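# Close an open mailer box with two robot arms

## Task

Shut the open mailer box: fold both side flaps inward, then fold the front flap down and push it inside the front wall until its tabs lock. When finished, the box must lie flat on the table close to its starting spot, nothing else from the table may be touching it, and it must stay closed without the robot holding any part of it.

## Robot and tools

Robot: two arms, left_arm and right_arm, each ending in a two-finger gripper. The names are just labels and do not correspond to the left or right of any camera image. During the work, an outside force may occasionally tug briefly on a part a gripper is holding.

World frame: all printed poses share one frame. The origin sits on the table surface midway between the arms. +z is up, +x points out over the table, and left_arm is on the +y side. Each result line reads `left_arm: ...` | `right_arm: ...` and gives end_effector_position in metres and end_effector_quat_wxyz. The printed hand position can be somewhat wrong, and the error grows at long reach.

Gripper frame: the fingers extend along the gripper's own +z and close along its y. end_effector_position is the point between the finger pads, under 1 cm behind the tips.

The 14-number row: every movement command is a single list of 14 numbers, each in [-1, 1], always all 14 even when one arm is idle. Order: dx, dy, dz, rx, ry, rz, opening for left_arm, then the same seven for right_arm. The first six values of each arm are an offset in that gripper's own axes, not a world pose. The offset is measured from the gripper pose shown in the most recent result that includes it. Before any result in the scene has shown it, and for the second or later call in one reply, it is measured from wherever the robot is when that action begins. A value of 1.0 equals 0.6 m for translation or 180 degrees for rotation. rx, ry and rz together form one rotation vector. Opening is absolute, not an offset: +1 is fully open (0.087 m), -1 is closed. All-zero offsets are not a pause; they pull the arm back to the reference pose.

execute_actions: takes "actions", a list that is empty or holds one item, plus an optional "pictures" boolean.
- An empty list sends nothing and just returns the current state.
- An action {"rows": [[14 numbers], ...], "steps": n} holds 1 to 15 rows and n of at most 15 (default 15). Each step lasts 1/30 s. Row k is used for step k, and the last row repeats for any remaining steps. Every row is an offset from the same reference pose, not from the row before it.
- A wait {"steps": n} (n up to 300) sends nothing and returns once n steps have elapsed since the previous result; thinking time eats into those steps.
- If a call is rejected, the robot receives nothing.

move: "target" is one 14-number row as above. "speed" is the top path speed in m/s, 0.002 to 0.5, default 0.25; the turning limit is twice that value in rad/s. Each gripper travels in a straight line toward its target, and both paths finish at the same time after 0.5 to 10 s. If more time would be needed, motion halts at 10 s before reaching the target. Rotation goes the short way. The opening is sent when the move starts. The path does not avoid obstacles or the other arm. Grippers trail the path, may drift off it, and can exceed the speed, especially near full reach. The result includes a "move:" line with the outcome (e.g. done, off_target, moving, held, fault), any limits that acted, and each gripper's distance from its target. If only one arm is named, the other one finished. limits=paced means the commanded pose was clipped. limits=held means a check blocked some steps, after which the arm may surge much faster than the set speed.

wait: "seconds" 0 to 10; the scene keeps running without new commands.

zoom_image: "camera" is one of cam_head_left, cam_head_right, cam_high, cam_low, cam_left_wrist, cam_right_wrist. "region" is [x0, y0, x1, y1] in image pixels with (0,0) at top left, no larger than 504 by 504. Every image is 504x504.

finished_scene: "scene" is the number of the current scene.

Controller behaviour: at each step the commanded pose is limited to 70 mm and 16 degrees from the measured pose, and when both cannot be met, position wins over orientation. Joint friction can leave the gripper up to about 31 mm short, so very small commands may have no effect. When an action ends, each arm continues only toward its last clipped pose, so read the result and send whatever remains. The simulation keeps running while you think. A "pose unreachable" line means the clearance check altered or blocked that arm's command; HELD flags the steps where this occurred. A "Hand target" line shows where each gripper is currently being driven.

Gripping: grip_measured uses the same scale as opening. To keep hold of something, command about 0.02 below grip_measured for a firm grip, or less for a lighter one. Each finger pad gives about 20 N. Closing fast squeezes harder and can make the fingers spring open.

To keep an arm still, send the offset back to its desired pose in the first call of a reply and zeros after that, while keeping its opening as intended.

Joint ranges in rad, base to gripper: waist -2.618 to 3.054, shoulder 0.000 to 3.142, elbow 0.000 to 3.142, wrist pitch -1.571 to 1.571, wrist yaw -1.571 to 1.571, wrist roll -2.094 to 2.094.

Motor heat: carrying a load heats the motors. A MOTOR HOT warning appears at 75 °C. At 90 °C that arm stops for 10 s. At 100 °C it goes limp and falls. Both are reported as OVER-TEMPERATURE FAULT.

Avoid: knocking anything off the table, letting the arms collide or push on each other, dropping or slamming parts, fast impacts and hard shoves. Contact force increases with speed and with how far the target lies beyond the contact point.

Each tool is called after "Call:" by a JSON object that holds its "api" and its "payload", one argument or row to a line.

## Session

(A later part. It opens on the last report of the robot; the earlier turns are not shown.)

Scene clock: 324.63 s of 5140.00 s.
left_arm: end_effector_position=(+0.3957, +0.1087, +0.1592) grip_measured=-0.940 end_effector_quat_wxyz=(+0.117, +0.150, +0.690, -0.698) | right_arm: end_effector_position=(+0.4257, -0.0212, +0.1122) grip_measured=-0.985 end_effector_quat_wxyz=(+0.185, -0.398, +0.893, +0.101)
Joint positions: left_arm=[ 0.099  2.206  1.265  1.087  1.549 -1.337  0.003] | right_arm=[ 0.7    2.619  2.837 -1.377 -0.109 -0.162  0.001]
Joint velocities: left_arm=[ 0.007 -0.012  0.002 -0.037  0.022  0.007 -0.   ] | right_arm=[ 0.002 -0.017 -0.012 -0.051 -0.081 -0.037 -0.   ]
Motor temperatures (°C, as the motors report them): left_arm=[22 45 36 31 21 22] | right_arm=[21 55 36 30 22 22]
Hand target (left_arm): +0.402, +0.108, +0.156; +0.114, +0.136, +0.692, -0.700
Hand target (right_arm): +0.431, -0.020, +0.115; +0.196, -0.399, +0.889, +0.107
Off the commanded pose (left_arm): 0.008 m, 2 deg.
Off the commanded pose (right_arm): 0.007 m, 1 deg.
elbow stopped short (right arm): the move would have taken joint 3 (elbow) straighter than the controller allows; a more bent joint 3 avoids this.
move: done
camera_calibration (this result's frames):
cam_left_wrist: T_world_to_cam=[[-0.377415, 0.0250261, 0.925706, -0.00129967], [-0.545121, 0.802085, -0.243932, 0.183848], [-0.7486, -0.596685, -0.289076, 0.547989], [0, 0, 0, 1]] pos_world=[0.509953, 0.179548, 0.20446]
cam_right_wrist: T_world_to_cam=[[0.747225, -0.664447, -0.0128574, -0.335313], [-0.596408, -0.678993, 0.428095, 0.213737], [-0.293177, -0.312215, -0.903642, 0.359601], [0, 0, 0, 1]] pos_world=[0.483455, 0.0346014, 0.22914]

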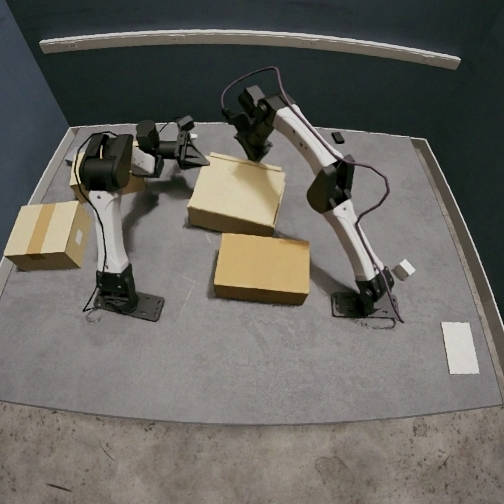

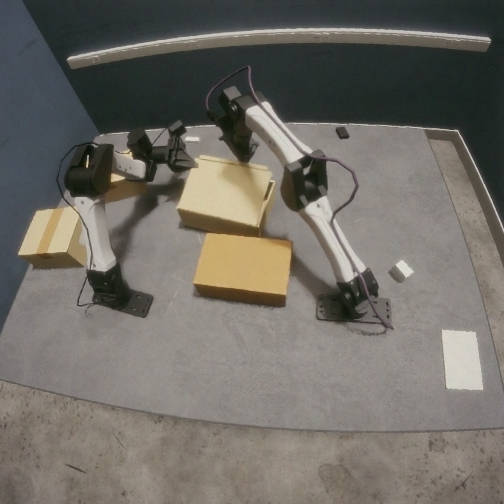

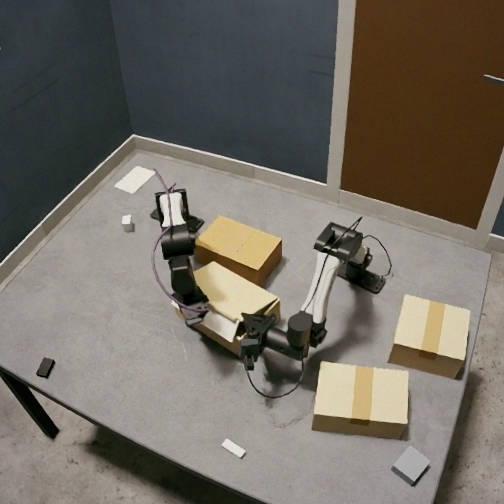

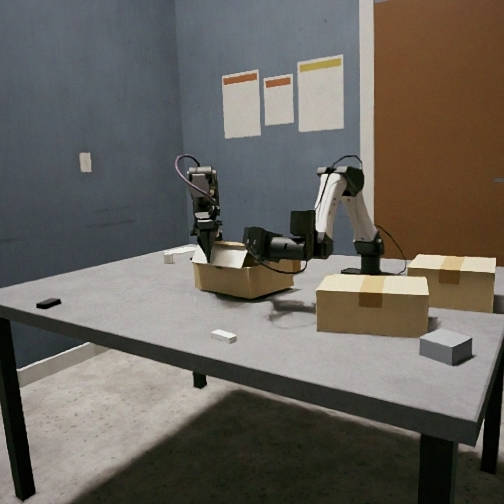

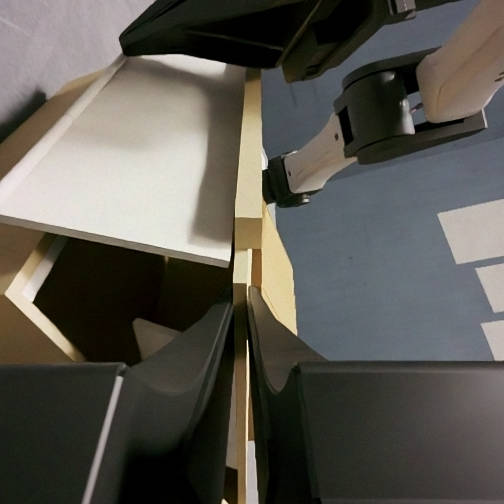

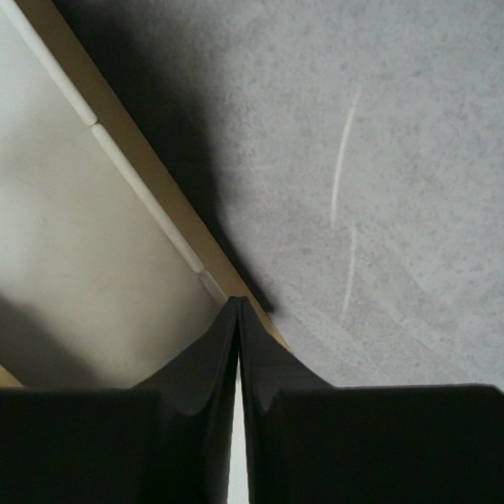

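Call:
{"api": "move", "payload": {
  "target": [0,-0.01,0,0,0,0.02,-1, 0.025,0.03,-0.01,0,0,0,-1],
  "speed": 0.03
}}

Scene clock: 330.27 s of 5140.00 s.
left_arm: end_effector_position=(+0.3902, +0.1103, +0.1637) grip_measured=-0.939 end_effector_quat_wxyz=(+0.122, +0.176, +0.685, -0.696) | right_arm: end_effector_position=(+0.4128, -0.0302, +0.1087) grip_measured=-0.985 end_effector_quat_wxyz=(+0.188, -0.396, +0.894, +0.091)
Joint positions: left_arm=[ 0.099  2.189  1.265  1.088  1.58  -1.309  0.003] | right_arm=[ 0.709  2.398  2.404 -1.163 -0.083 -0.151  0.001]
Joint velocities: left_arm=[-0.012 -0.002 -0.022  0.007  0.051  0.007 -0.   ] | right_arm=[ 0.002 -0.012 -0.022  0.022 -0.007 -0.051  0.   ]
Motor temperatures (°C, as the motors report them): left_arm=[22 45 36 31 21 22] | right_arm=[21 55 36 30 22 22]
Hand target (left_arm): +0.394, +0.109, +0.165; +0.139, +0.172, +0.685, -0.695
Hand target (right_arm): +0.401, -0.022, +0.111; +0.184, -0.399, +0.893, +0.101
Off the commanded pose (left_arm): 0.004 m, 2 deg.
Off the commanded pose (right_arm): 0.015 m, 1 deg.
After step 90, 1.30 s passed at rest.
move: off_target (right_arm)
camera_calibration (this result's frames):
cam_left_wrist: T_world_to_cam=[[-0.417989, 0.0353887, 0.907762, 0.0100819], [-0.509159, 0.818421, -0.266354, 0.168484], [-0.752358, -0.573528, -0.324073, 0.550719], [0, 0, 0, 1]] pos_world=[0.504337, 0.177605, 0.214197]
cam_right_wrist: T_world_to_cam=[[0.740258, -0.672294, 0.00623366, -0.331149], [-0.608724, -0.666267, 0.430747, 0.20661], [-0.285435, -0.322658, -0.902451, 0.346266], [0, 0, 0, 1]] pos_world=[0.469741, 0.0267538, 0.225556]

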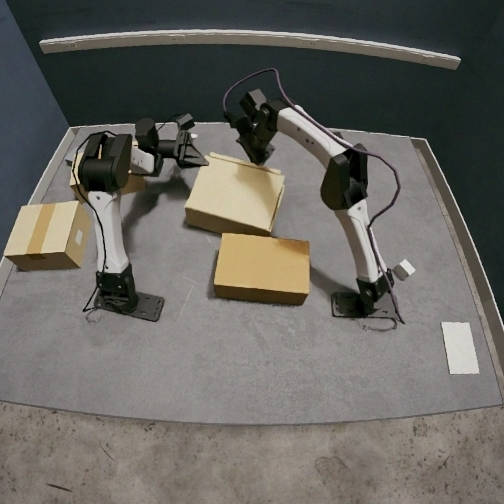

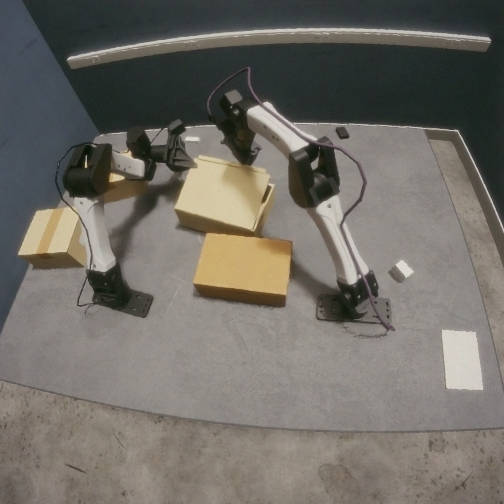

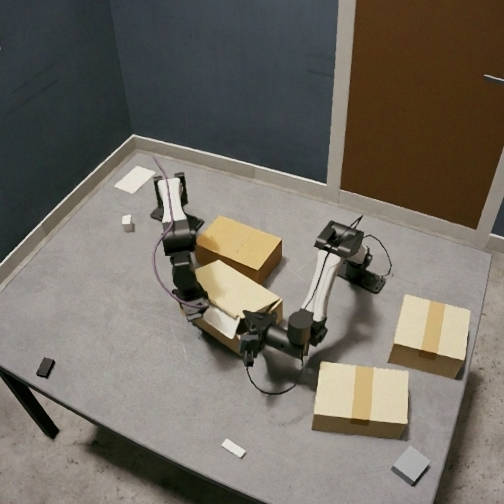

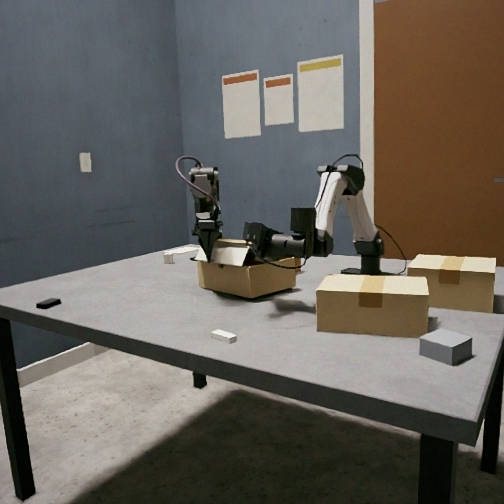

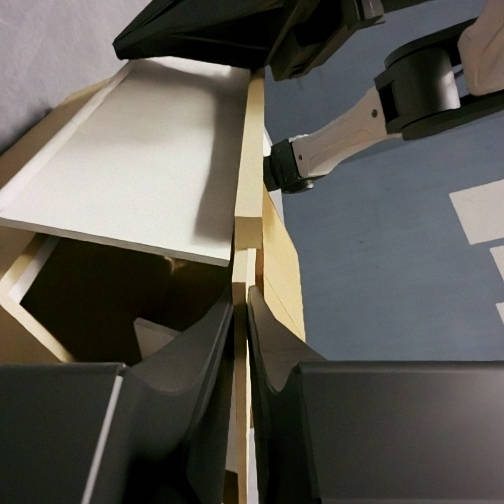

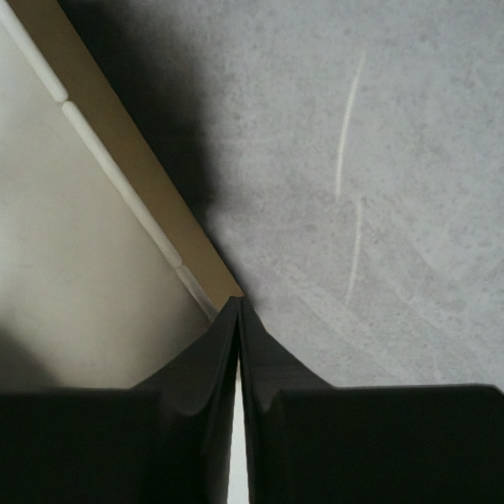

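Call:
{"api": "move", "payload": {
  "target": [0,0,0,0,0,0,-1, 0,0.03,0,-0.12,0,0,-1],
  "speed": 0.04
}}

Scene clock: 337.83 s of 5140.00 s.
left_arm: end_effector_position=(+0.3900, +0.1103, +0.1636) grip_measured=-0.939 end_effector_quat_wxyz=(+0.122, +0.176, +0.685, -0.696) | right_arm: end_effector_position=(+0.4016, -0.0167, +0.1105) grip_measured=-0.985 end_effector_quat_wxyz=(+0.122, -0.421, +0.862, +0.252)
Joint positions: left_arm=[ 0.099  2.189  1.265  1.088  1.581 -1.309  0.003] | right_arm=[ 0.624  2.568  2.69  -1.358 -0.468 -0.249  0.001]
Joint velocities: left_arm=[-0.007  0.007 -0.002  0.022 -0.007 -0.037 -0.001] | right_arm=[-0.027  0.042  0.066 -0.022  0.007  0.022 -0.001]
Motor temperatures (°C, as the motors report them): left_arm=[22 46 36 31 21 22] | right_arm=[21 55 36 30 22 22]
Hand target (left_arm): +0.390, +0.110, +0.164; +0.122, +0.176, +0.685, -0.696
Hand target (right_arm): +0.400, -0.018, +0.110; +0.115, -0.423, +0.861, +0.259
Off the commanded pose (left_arm): 0.000 m, 0 deg.
Off the commanded pose (right_arm): 0.003 m, 1 deg.
move: done
camera_calibration (this result's frames):
cam_left_wrist: T_world_to_cam=[[-0.41797, 0.035591, 0.907763, 0.0100163], [-0.50854, 0.818837, -0.266257, 0.168075], [-0.752787, -0.572921, -0.32415, 0.550751], [0, 0, 0, 1]] pos_world=[0.504258, 0.177554, 0.214185]
cam_right_wrist: T_world_to_cam=[[0.791904, -0.524412, -0.312857, -0.296738], [-0.405971, -0.834846, 0.37178, 0.130306], [-0.456153, -0.167403, -0.874014, 0.417001], [0, 0, 0, 1]] pos_world=[0.478104, 0.0229796, 0.223183]

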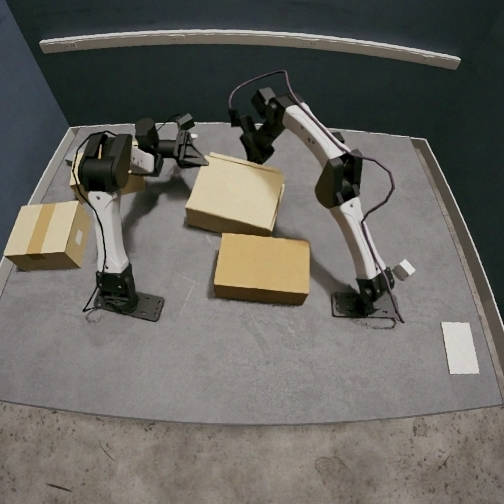

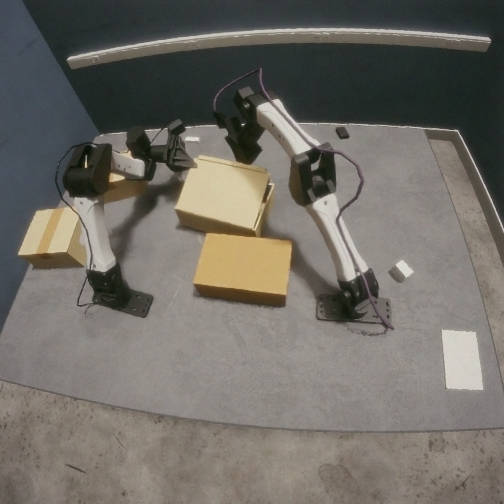

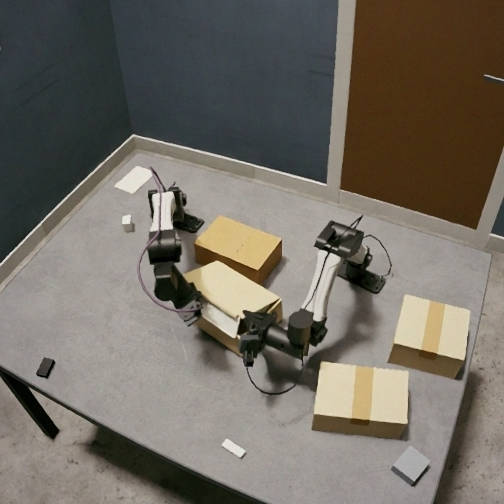

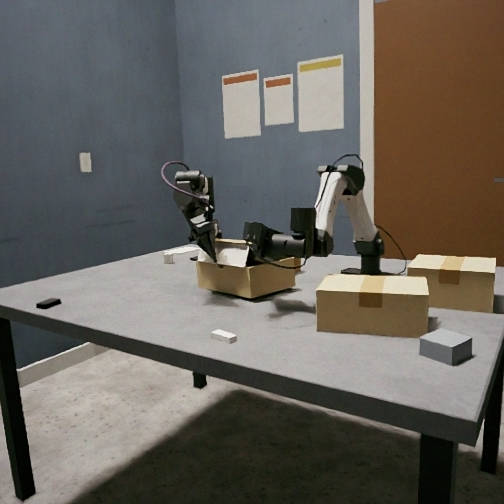

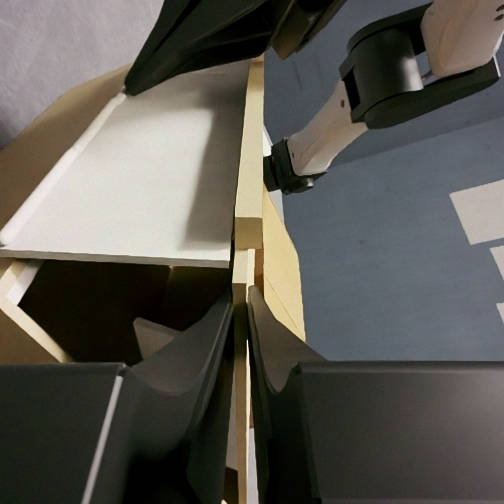

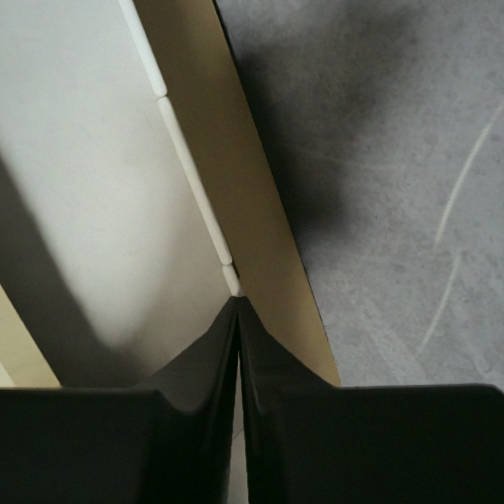

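Works. More of the same.

Call:
{"api": "move", "payload": {
  "target": [0,0,0,0,0,0,-1, 0,0.035,0.01,-0.1,0,0,-1],
  "speed": 0.04
}}

Scene clock: 343.43 s of 5140.00 s.
left_arm: end_effector_position=(+0.3900, +0.1103, +0.1636) grip_measured=-0.939 end_effector_quat_wxyz=(+0.122, +0.176, +0.685, -0.696) | right_arm: end_effector_position=(+0.4009, -0.0133, +0.1123) grip_measured=-0.985 end_effector_quat_wxyz=(+0.102, -0.425, +0.824, +0.361)
Joint positions: left_arm=[ 0.099  2.189  1.265  1.088  1.581 -1.309  0.003] | right_arm=[ 0.561  2.673  2.826 -1.433 -0.722 -0.326  0.001]
Joint velocities: left_arm=[-0.002 -0.022 -0.046  0.007  0.007 -0.037  0.   ] | right_arm=[-0.007  0.007  0.012  0.022 -0.022 -0.007  0.001]
Motor temperatures (°C, as the motors report them): left_arm=[22 47 36 31 21 22] | right_arm=[21 55 36 29 22 22]
Hand target (left_arm): +0.390, +0.110, +0.164; +0.122, +0.176, +0.685, -0.696
Hand target (right_arm): +0.385, -0.003, +0.113; +0.080, -0.426, +0.813, +0.388
Off the commanded pose (left_arm): 0.000 m, 0 deg.
Off the commanded pose (right_arm): 0.019 m, 6 deg.
move: off_target (right_arm)
camera_calibration (this result's frames):
cam_left_wrist: T_world_to_cam=[[-0.41797, 0.035591, 0.907763, 0.0100163], [-0.50854, 0.818837, -0.266257, 0.168075], [-0.752787, -0.572921, -0.32415, 0.550751], [0, 0, 0, 1]] pos_world=[0.504258, 0.177554, 0.214185]
cam_right_wrist: T_world_to_cam=[[0.779953, -0.388749, -0.490456, -0.267272], [-0.303741, -0.920328, 0.24645, 0.104133], [-0.547188, -0.0432479, -0.835892, 0.452702], [0, 0, 0, 1]] pos_world=[0.487802, 0.0115128, 0.221661]

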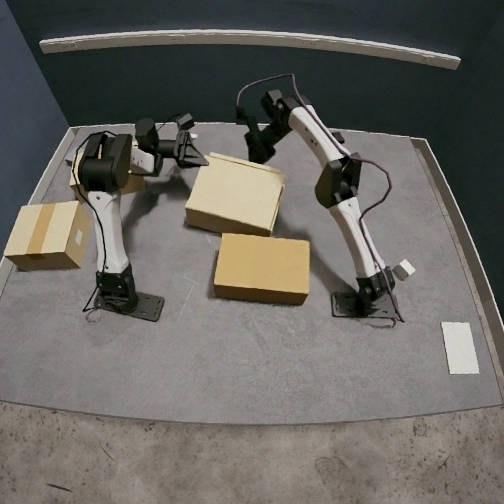

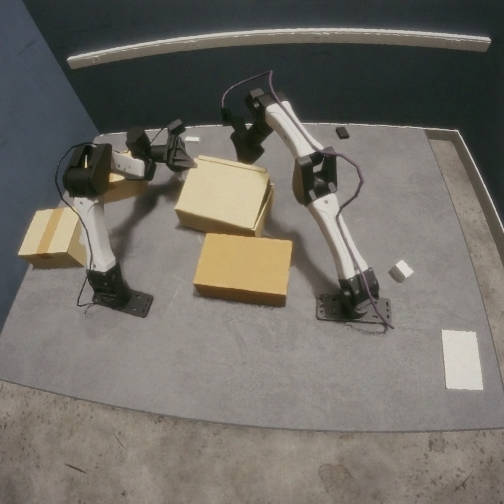

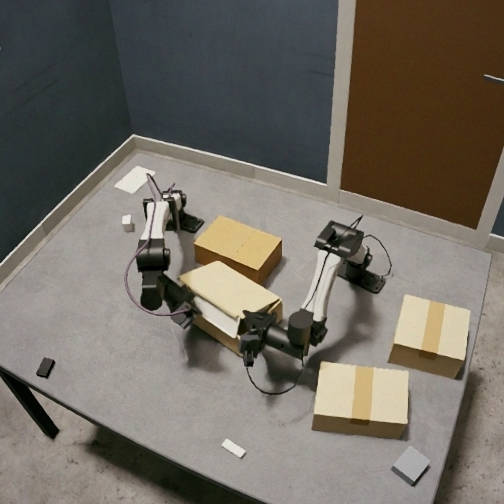

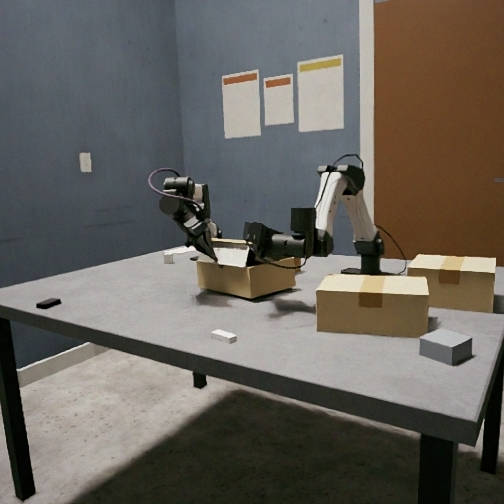

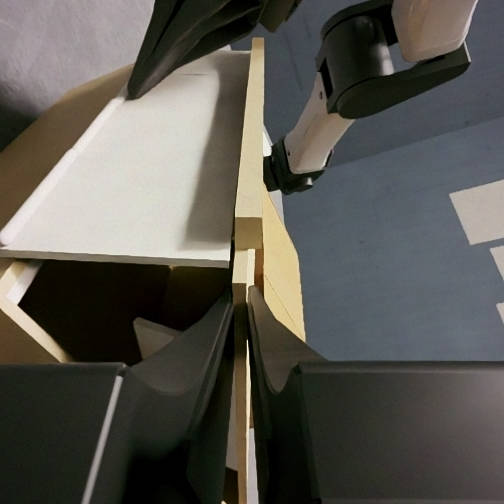

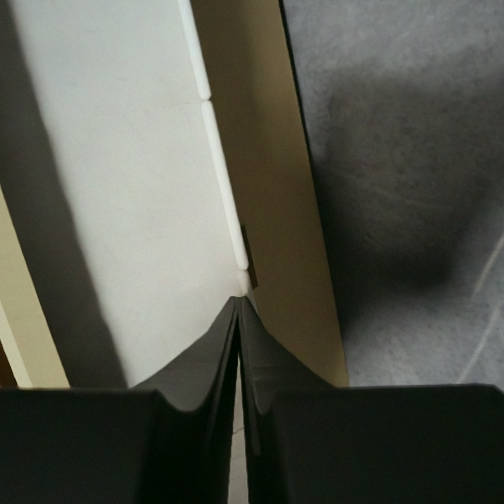

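Call:
{"api": "move", "payload": {
  "target": [0,-0.035,0,0,0,0.045,-1, 0,0.035,0.015,0,0,0,-1],
  "speed": 0.03
}}

Scene clock: 347.87 s of 5140.00 s.
left_arm: end_effector_position=(+0.3851, +0.1106, +0.1829) grip_measured=-0.941 end_effector_quat_wxyz=(+0.157, +0.211, +0.676, -0.689) | right_arm: end_effector_position=(+0.3850, -0.0059, +0.1189) grip_measured=-0.985 end_effector_quat_wxyz=(+0.095, -0.420, +0.825, +0.365)
Joint positions: left_arm=[ 0.099  2.126  1.252  1.089  1.581 -1.258  0.003] | right_arm=[ 0.587  2.542  2.591 -1.317 -0.723 -0.285  0.001]
Joint velocities: left_arm=[-0.007 -0.022  0.017 -0.095 -0.007  0.022  0.   ] | right_arm=[ 0.007 -0.032 -0.061  0.125  0.11   0.081  0.   ]
Motor temperatures (°C, as the motors report them): left_arm=[22 47 35 31 21 22] | right_arm=[21 55 36 29 22 22]
Hand target (left_arm): +0.382, +0.111, +0.183; +0.170, +0.224, +0.671, -0.685
Hand target (right_arm): +0.383, +0.000, +0.116; +0.100, -0.426, +0.824, +0.360
Off the commanded pose (left_arm): 0.004 m, 2 deg.
Off the commanded pose (right_arm): 0.007 m, 1 deg.
move: done
camera_calibration (this result's frames):
cam_left_wrist: T_world_to_cam=[[-0.508175, 0.0422831, 0.860215, 0.0331362], [-0.478409, 0.816669, -0.322764, 0.169422], [-0.716158, -0.575556, -0.394782, 0.552613], [0, 0, 0, 1]] pos_world=[0.49365, 0.178296, 0.244341]
cam_right_wrist: T_world_to_cam=[[0.769593, -0.390865, -0.504927, -0.243099], [-0.302344, -0.919556, 0.251008, 0.103421], [-0.562419, -0.0405121, -0.825859, 0.454561], [0, 0, 0, 1]] pos_world=[0.47401, 0.0184975, 0.226697]

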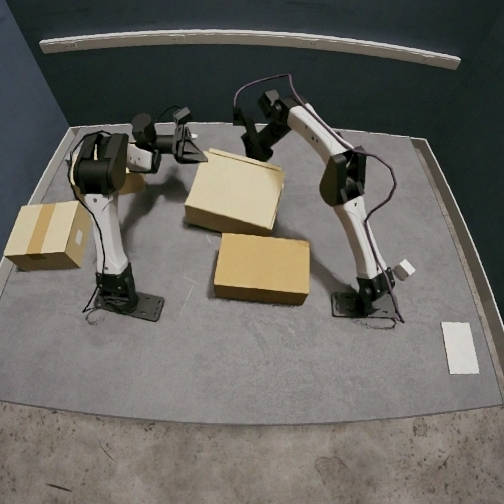

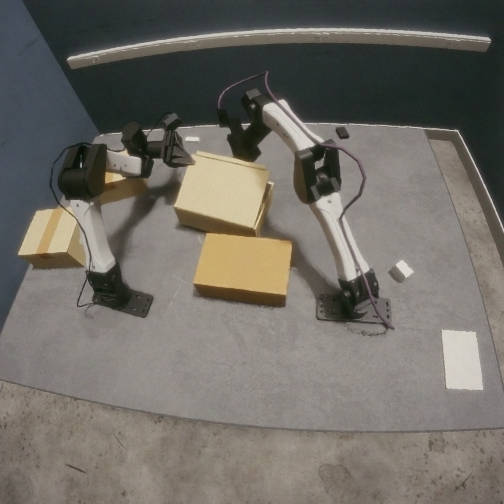

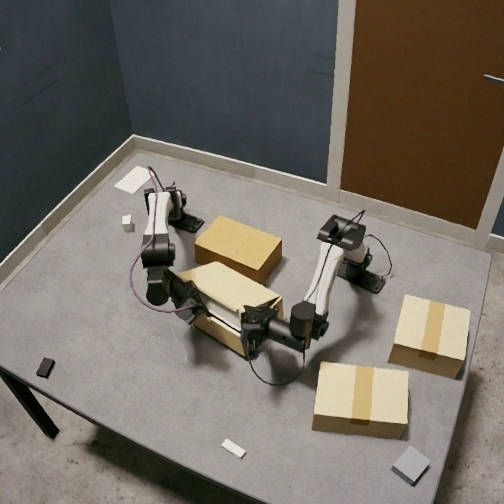

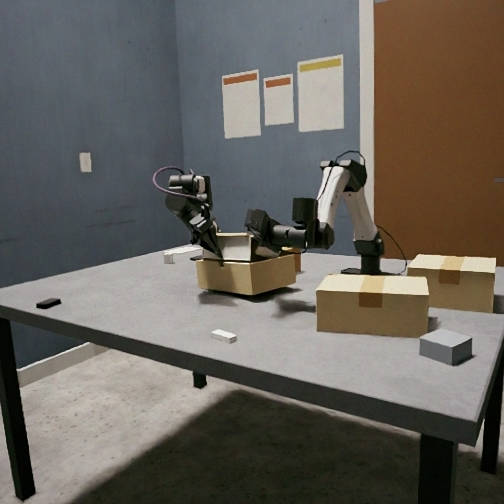

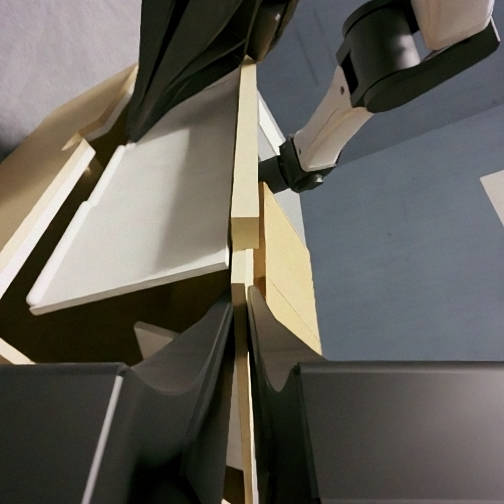

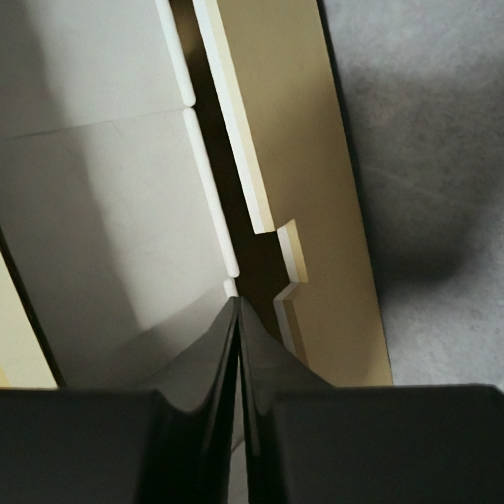

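Flap inside. Lower the lid, right staying.

Call:
{"api": "move", "payload": {
  "target": [0.01,0.065,0,0,0,-0.08,-1, 0,0,0,0,0,0,-1],
  "speed": 0.03
}}

Scene clock: 353.60 s of 5140.00 s.
left_arm: end_effector_position=(+0.3952, +0.1099, +0.1605) grip_measured=-0.931 end_effector_quat_wxyz=(+0.095, +0.150, +0.692, -0.700) | right_arm: end_effector_position=(+0.3891, -0.0073, +0.1174) grip_measured=-0.985 end_effector_quat_wxyz=(+0.101, -0.420, +0.828, +0.358)
Joint positions: left_arm=[ 0.099  2.223  1.294  1.093  1.581 -1.387  0.003] | right_arm=[ 0.584  2.54   2.587 -1.305 -0.707 -0.283  0.001]
Joint velocities: left_arm=[-0.007 -0.002 -0.012 -0.081 -0.007 -0.007 -0.   ] | right_arm=[-0.002  0.007 -0.022 -0.051 -0.066 -0.022  0.001]
Motor temperatures (°C, as the motors report them): left_arm=[22 47 36 31 21 22] | right_arm=[21 55 36 29 22 22]
Hand target (left_arm): +0.398, +0.110, +0.146; +0.070, +0.125, +0.696, -0.703
Hand target (right_arm): +0.385, -0.006, +0.119; +0.095, -0.420, +0.825, +0.365
Off the commanded pose (left_arm): 0.015 m, 4 deg.
Off the commanded pose (right_arm): 0.005 m, 1 deg.
move: off_target (left_arm)
camera_calibration (this result's frames):
cam_left_wrist: T_world_to_cam=[[-0.346711, 0.0299356, 0.937494, -0.0172738], [-0.52747, 0.820254, -0.221265, 0.170258], [-0.775607, -0.571215, -0.268601, 0.55334], [0, 0, 0, 1]] pos_world=[0.512991, 0.176939, 0.202494]
cam_right_wrist: T_world_to_cam=[[0.77367, -0.401301, -0.490299, -0.250924], [-0.313801, -0.914963, 0.253717, 0.107929], [-0.550422, -0.0424369, -0.833807, 0.451818], [0, 0, 0, 1]] pos_world=[0.476691, 0.0172286, 0.226318]

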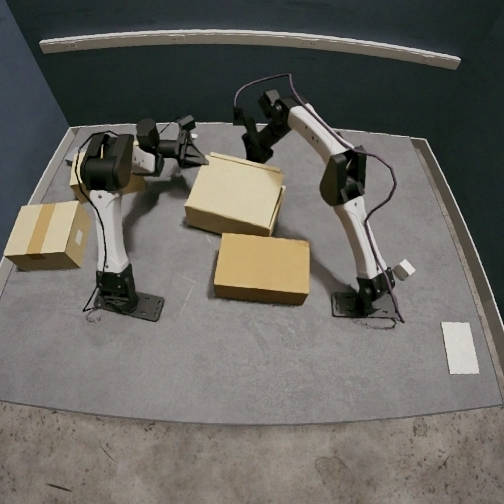

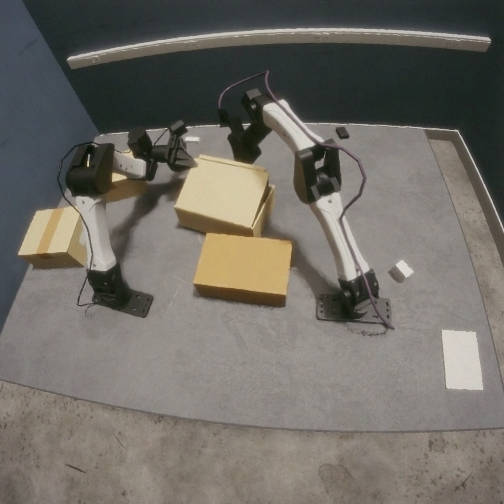

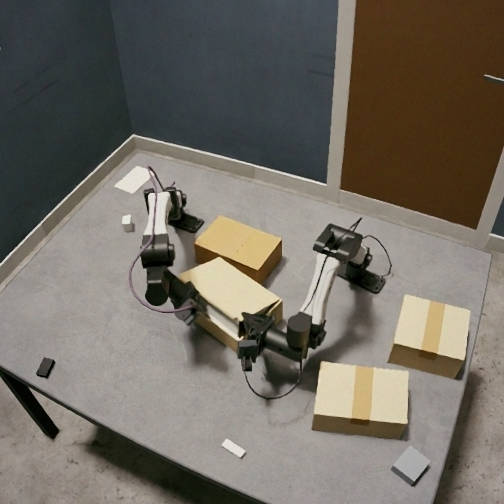

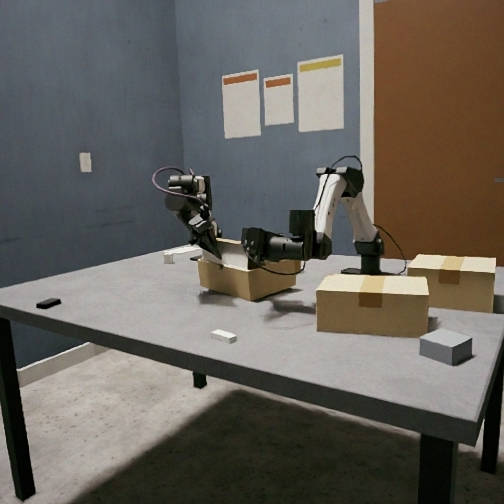

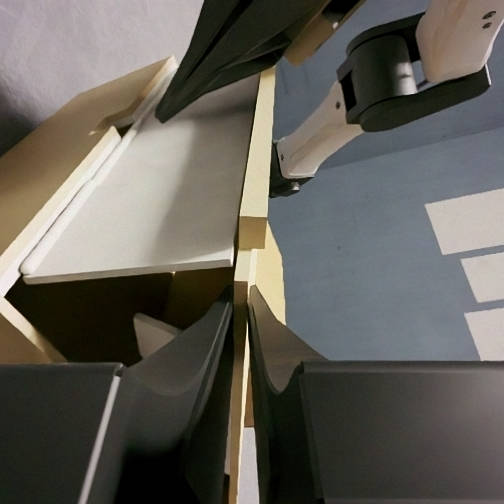

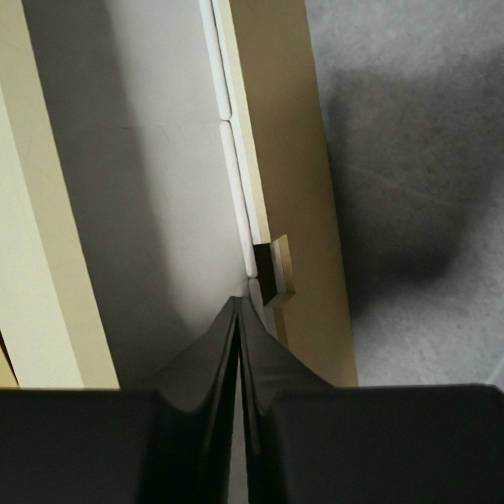

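Entering. Withdraw right outward while left keeps lowering.

Call:
{"api": "move", "payload": {
  "target": [0.005,0.05,0,0,0,-0.06,-1, 0,-0.04,-0.03,0,0,0,-1],
  "speed": 0.03
}}

Scene clock: 358.20 s of 5140.00 s.
left_arm: end_effector_position=(+0.4020, +0.1088, +0.1616) grip_measured=-0.933 end_effector_quat_wxyz=(+0.074, +0.117, +0.697, -0.704) | right_arm: end_effector_position=(+0.4082, -0.0261, +0.1193) grip_measured=-0.985 end_effector_quat_wxyz=(+0.110, -0.417, +0.829, +0.356)
Joint positions: left_arm=[ 0.099  2.268  1.323  1.219  1.563 -1.574  0.003] | right_arm=[ 0.534  2.658  2.827 -1.446 -0.716 -0.333  0.001]
Joint velocities: left_arm=[ 0.002  0.051  0.027  0.11  -0.037 -0.168  0.   ] | right_arm=[-0.017  0.022  0.002 -0.007 -0.007 -0.007  0.   ]
Motor temperatures (°C, as the motors report them): left_arm=[22 47 36 30 21 22] | right_arm=[21 55 36 29 22 22]
Hand target (left_arm): +0.400, +0.110, +0.132; +0.029, +0.084, +0.703, -0.706
Hand target (right_arm): +0.410, -0.029, +0.118; +0.109, -0.417, +0.828, +0.359
Off the commanded pose (left_arm): 0.030 m, 6 deg.
Off the commanded pose (right_arm): 0.003 m, 1 deg.
elbow stopped short (right arm): the move would have taken joint 3 (elbow) straighter than the controller allows; a more bent joint 3 avoids this.
move: off_target (left_arm)
camera_calibration (this result's frames):
cam_left_wrist: T_world_to_cam=[[-0.27316, 0.0229601, 0.961695, -0.0486549], [-0.556671, 0.81155, -0.177492, 0.180682], [-0.784539, -0.583831, -0.208902, 0.553565], [0, 0, 0, 1]] pos_world=[0.521583, 0.177673, 0.194501]
cam_right_wrist: T_world_to_cam=[[0.77553, -0.407967, -0.481784, -0.274342], [-0.327665, -0.912426, 0.245184, 0.102966], [-0.539619, -0.0322842, -0.84129, 0.459835], [0, 0, 0, 1]] pos_world=[0.494635, -0.00312824, 0.229435]

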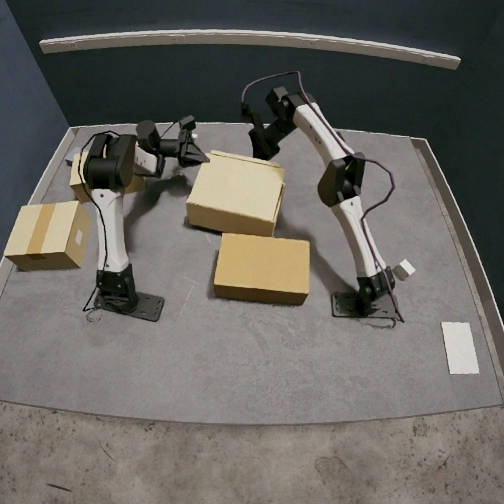

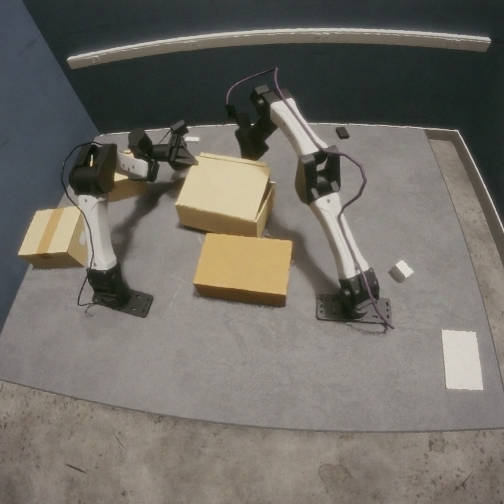

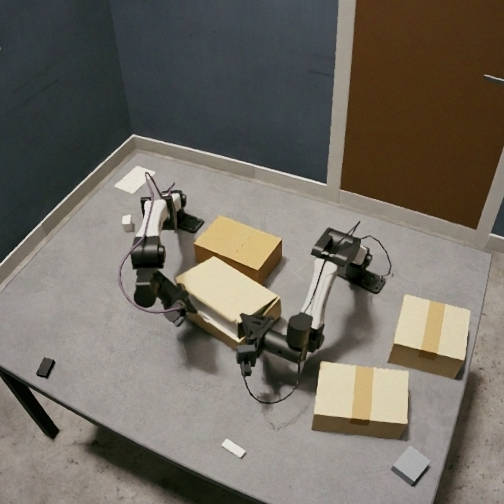

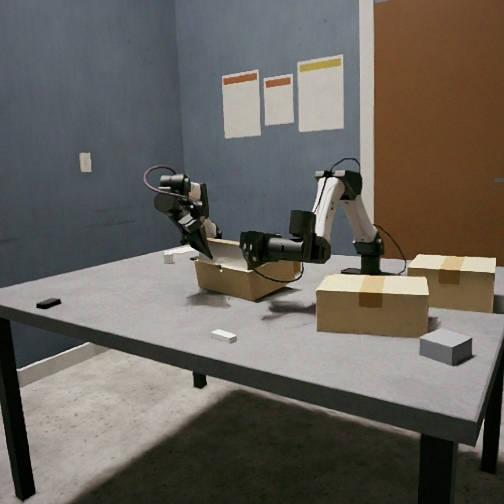

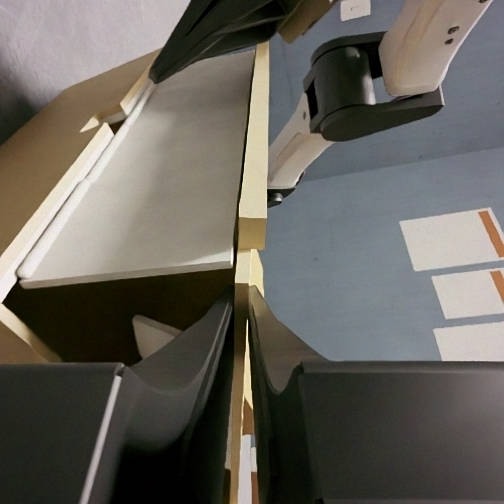

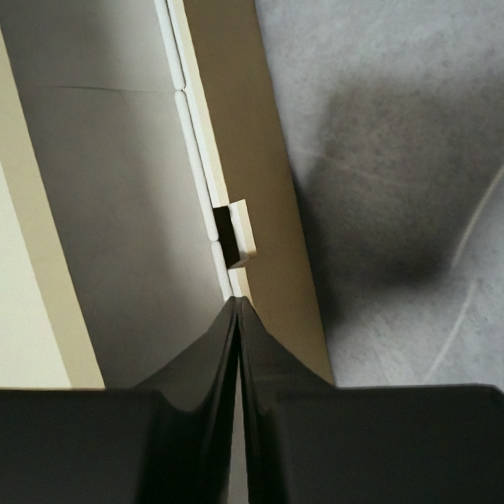

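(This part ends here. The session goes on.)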